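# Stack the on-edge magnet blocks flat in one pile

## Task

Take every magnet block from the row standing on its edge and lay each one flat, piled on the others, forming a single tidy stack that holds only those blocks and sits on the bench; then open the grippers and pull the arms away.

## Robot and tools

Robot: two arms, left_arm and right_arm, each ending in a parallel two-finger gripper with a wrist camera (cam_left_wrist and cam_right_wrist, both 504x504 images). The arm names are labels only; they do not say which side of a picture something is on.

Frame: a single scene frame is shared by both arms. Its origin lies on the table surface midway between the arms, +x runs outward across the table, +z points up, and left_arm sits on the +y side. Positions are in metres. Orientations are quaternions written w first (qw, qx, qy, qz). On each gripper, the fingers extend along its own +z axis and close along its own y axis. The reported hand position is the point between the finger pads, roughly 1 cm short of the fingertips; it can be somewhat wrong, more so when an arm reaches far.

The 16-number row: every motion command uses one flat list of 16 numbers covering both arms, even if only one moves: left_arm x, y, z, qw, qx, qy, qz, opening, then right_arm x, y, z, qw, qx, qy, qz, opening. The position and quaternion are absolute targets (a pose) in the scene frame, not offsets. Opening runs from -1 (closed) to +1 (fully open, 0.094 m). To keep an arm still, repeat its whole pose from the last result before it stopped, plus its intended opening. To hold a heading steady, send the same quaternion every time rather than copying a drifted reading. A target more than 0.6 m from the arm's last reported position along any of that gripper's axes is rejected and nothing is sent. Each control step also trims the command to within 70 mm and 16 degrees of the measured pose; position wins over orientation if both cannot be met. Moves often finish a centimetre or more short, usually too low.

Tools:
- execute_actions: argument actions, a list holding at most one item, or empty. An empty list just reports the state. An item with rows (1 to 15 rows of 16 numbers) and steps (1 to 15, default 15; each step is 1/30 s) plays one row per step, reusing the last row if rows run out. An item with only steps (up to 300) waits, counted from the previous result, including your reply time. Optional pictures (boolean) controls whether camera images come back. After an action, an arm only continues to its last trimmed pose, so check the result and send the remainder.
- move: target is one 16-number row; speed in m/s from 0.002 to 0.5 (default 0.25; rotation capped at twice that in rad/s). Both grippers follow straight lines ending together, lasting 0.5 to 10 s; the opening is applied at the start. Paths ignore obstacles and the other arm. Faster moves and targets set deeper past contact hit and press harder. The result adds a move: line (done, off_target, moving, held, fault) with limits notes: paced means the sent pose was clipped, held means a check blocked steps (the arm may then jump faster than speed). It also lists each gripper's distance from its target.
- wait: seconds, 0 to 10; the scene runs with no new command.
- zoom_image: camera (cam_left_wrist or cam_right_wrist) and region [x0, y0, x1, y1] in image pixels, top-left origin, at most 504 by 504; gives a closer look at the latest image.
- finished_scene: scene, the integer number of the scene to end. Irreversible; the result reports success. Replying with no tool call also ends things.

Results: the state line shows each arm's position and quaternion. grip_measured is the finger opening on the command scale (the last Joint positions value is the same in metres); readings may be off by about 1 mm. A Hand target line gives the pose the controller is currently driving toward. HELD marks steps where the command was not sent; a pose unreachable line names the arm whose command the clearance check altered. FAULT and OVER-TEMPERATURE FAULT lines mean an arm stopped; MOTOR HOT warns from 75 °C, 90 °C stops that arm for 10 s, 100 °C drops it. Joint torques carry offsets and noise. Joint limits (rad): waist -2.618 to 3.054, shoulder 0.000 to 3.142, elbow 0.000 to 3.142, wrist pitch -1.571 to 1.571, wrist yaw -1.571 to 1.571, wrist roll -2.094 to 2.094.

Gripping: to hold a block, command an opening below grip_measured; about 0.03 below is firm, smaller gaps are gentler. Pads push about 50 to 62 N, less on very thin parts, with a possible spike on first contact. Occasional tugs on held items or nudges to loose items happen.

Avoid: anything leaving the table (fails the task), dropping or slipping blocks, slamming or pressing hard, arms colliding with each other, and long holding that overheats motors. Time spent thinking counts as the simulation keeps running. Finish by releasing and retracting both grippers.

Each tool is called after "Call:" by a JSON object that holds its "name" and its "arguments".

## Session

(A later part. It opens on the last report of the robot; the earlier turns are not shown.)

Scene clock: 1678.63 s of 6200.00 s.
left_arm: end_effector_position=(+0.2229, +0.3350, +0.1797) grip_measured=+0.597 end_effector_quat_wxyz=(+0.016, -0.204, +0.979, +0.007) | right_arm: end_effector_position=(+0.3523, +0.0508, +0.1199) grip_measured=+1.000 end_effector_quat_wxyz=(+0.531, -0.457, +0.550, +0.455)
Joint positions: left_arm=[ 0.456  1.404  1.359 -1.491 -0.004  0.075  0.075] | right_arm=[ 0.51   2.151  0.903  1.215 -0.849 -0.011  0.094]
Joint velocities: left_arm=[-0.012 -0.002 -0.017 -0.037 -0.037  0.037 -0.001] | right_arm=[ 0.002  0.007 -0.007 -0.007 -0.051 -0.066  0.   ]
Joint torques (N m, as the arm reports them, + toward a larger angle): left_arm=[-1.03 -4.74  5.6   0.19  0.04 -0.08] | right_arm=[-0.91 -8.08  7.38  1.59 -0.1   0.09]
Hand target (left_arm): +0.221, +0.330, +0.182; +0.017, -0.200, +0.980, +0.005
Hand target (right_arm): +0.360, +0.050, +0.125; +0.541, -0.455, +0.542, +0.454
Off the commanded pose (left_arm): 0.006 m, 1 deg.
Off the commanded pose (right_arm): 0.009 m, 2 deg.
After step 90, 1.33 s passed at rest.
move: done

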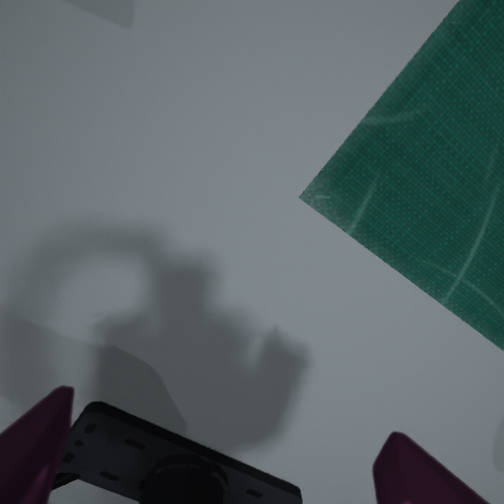

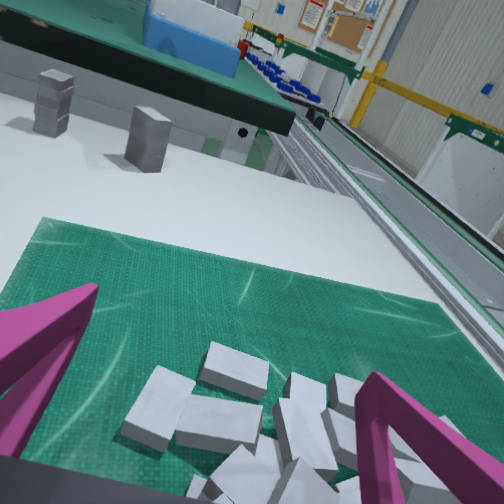

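Call:
{"name": "finished_scene", "arguments": {"scene": 1}}

The scene is finished: the task was done.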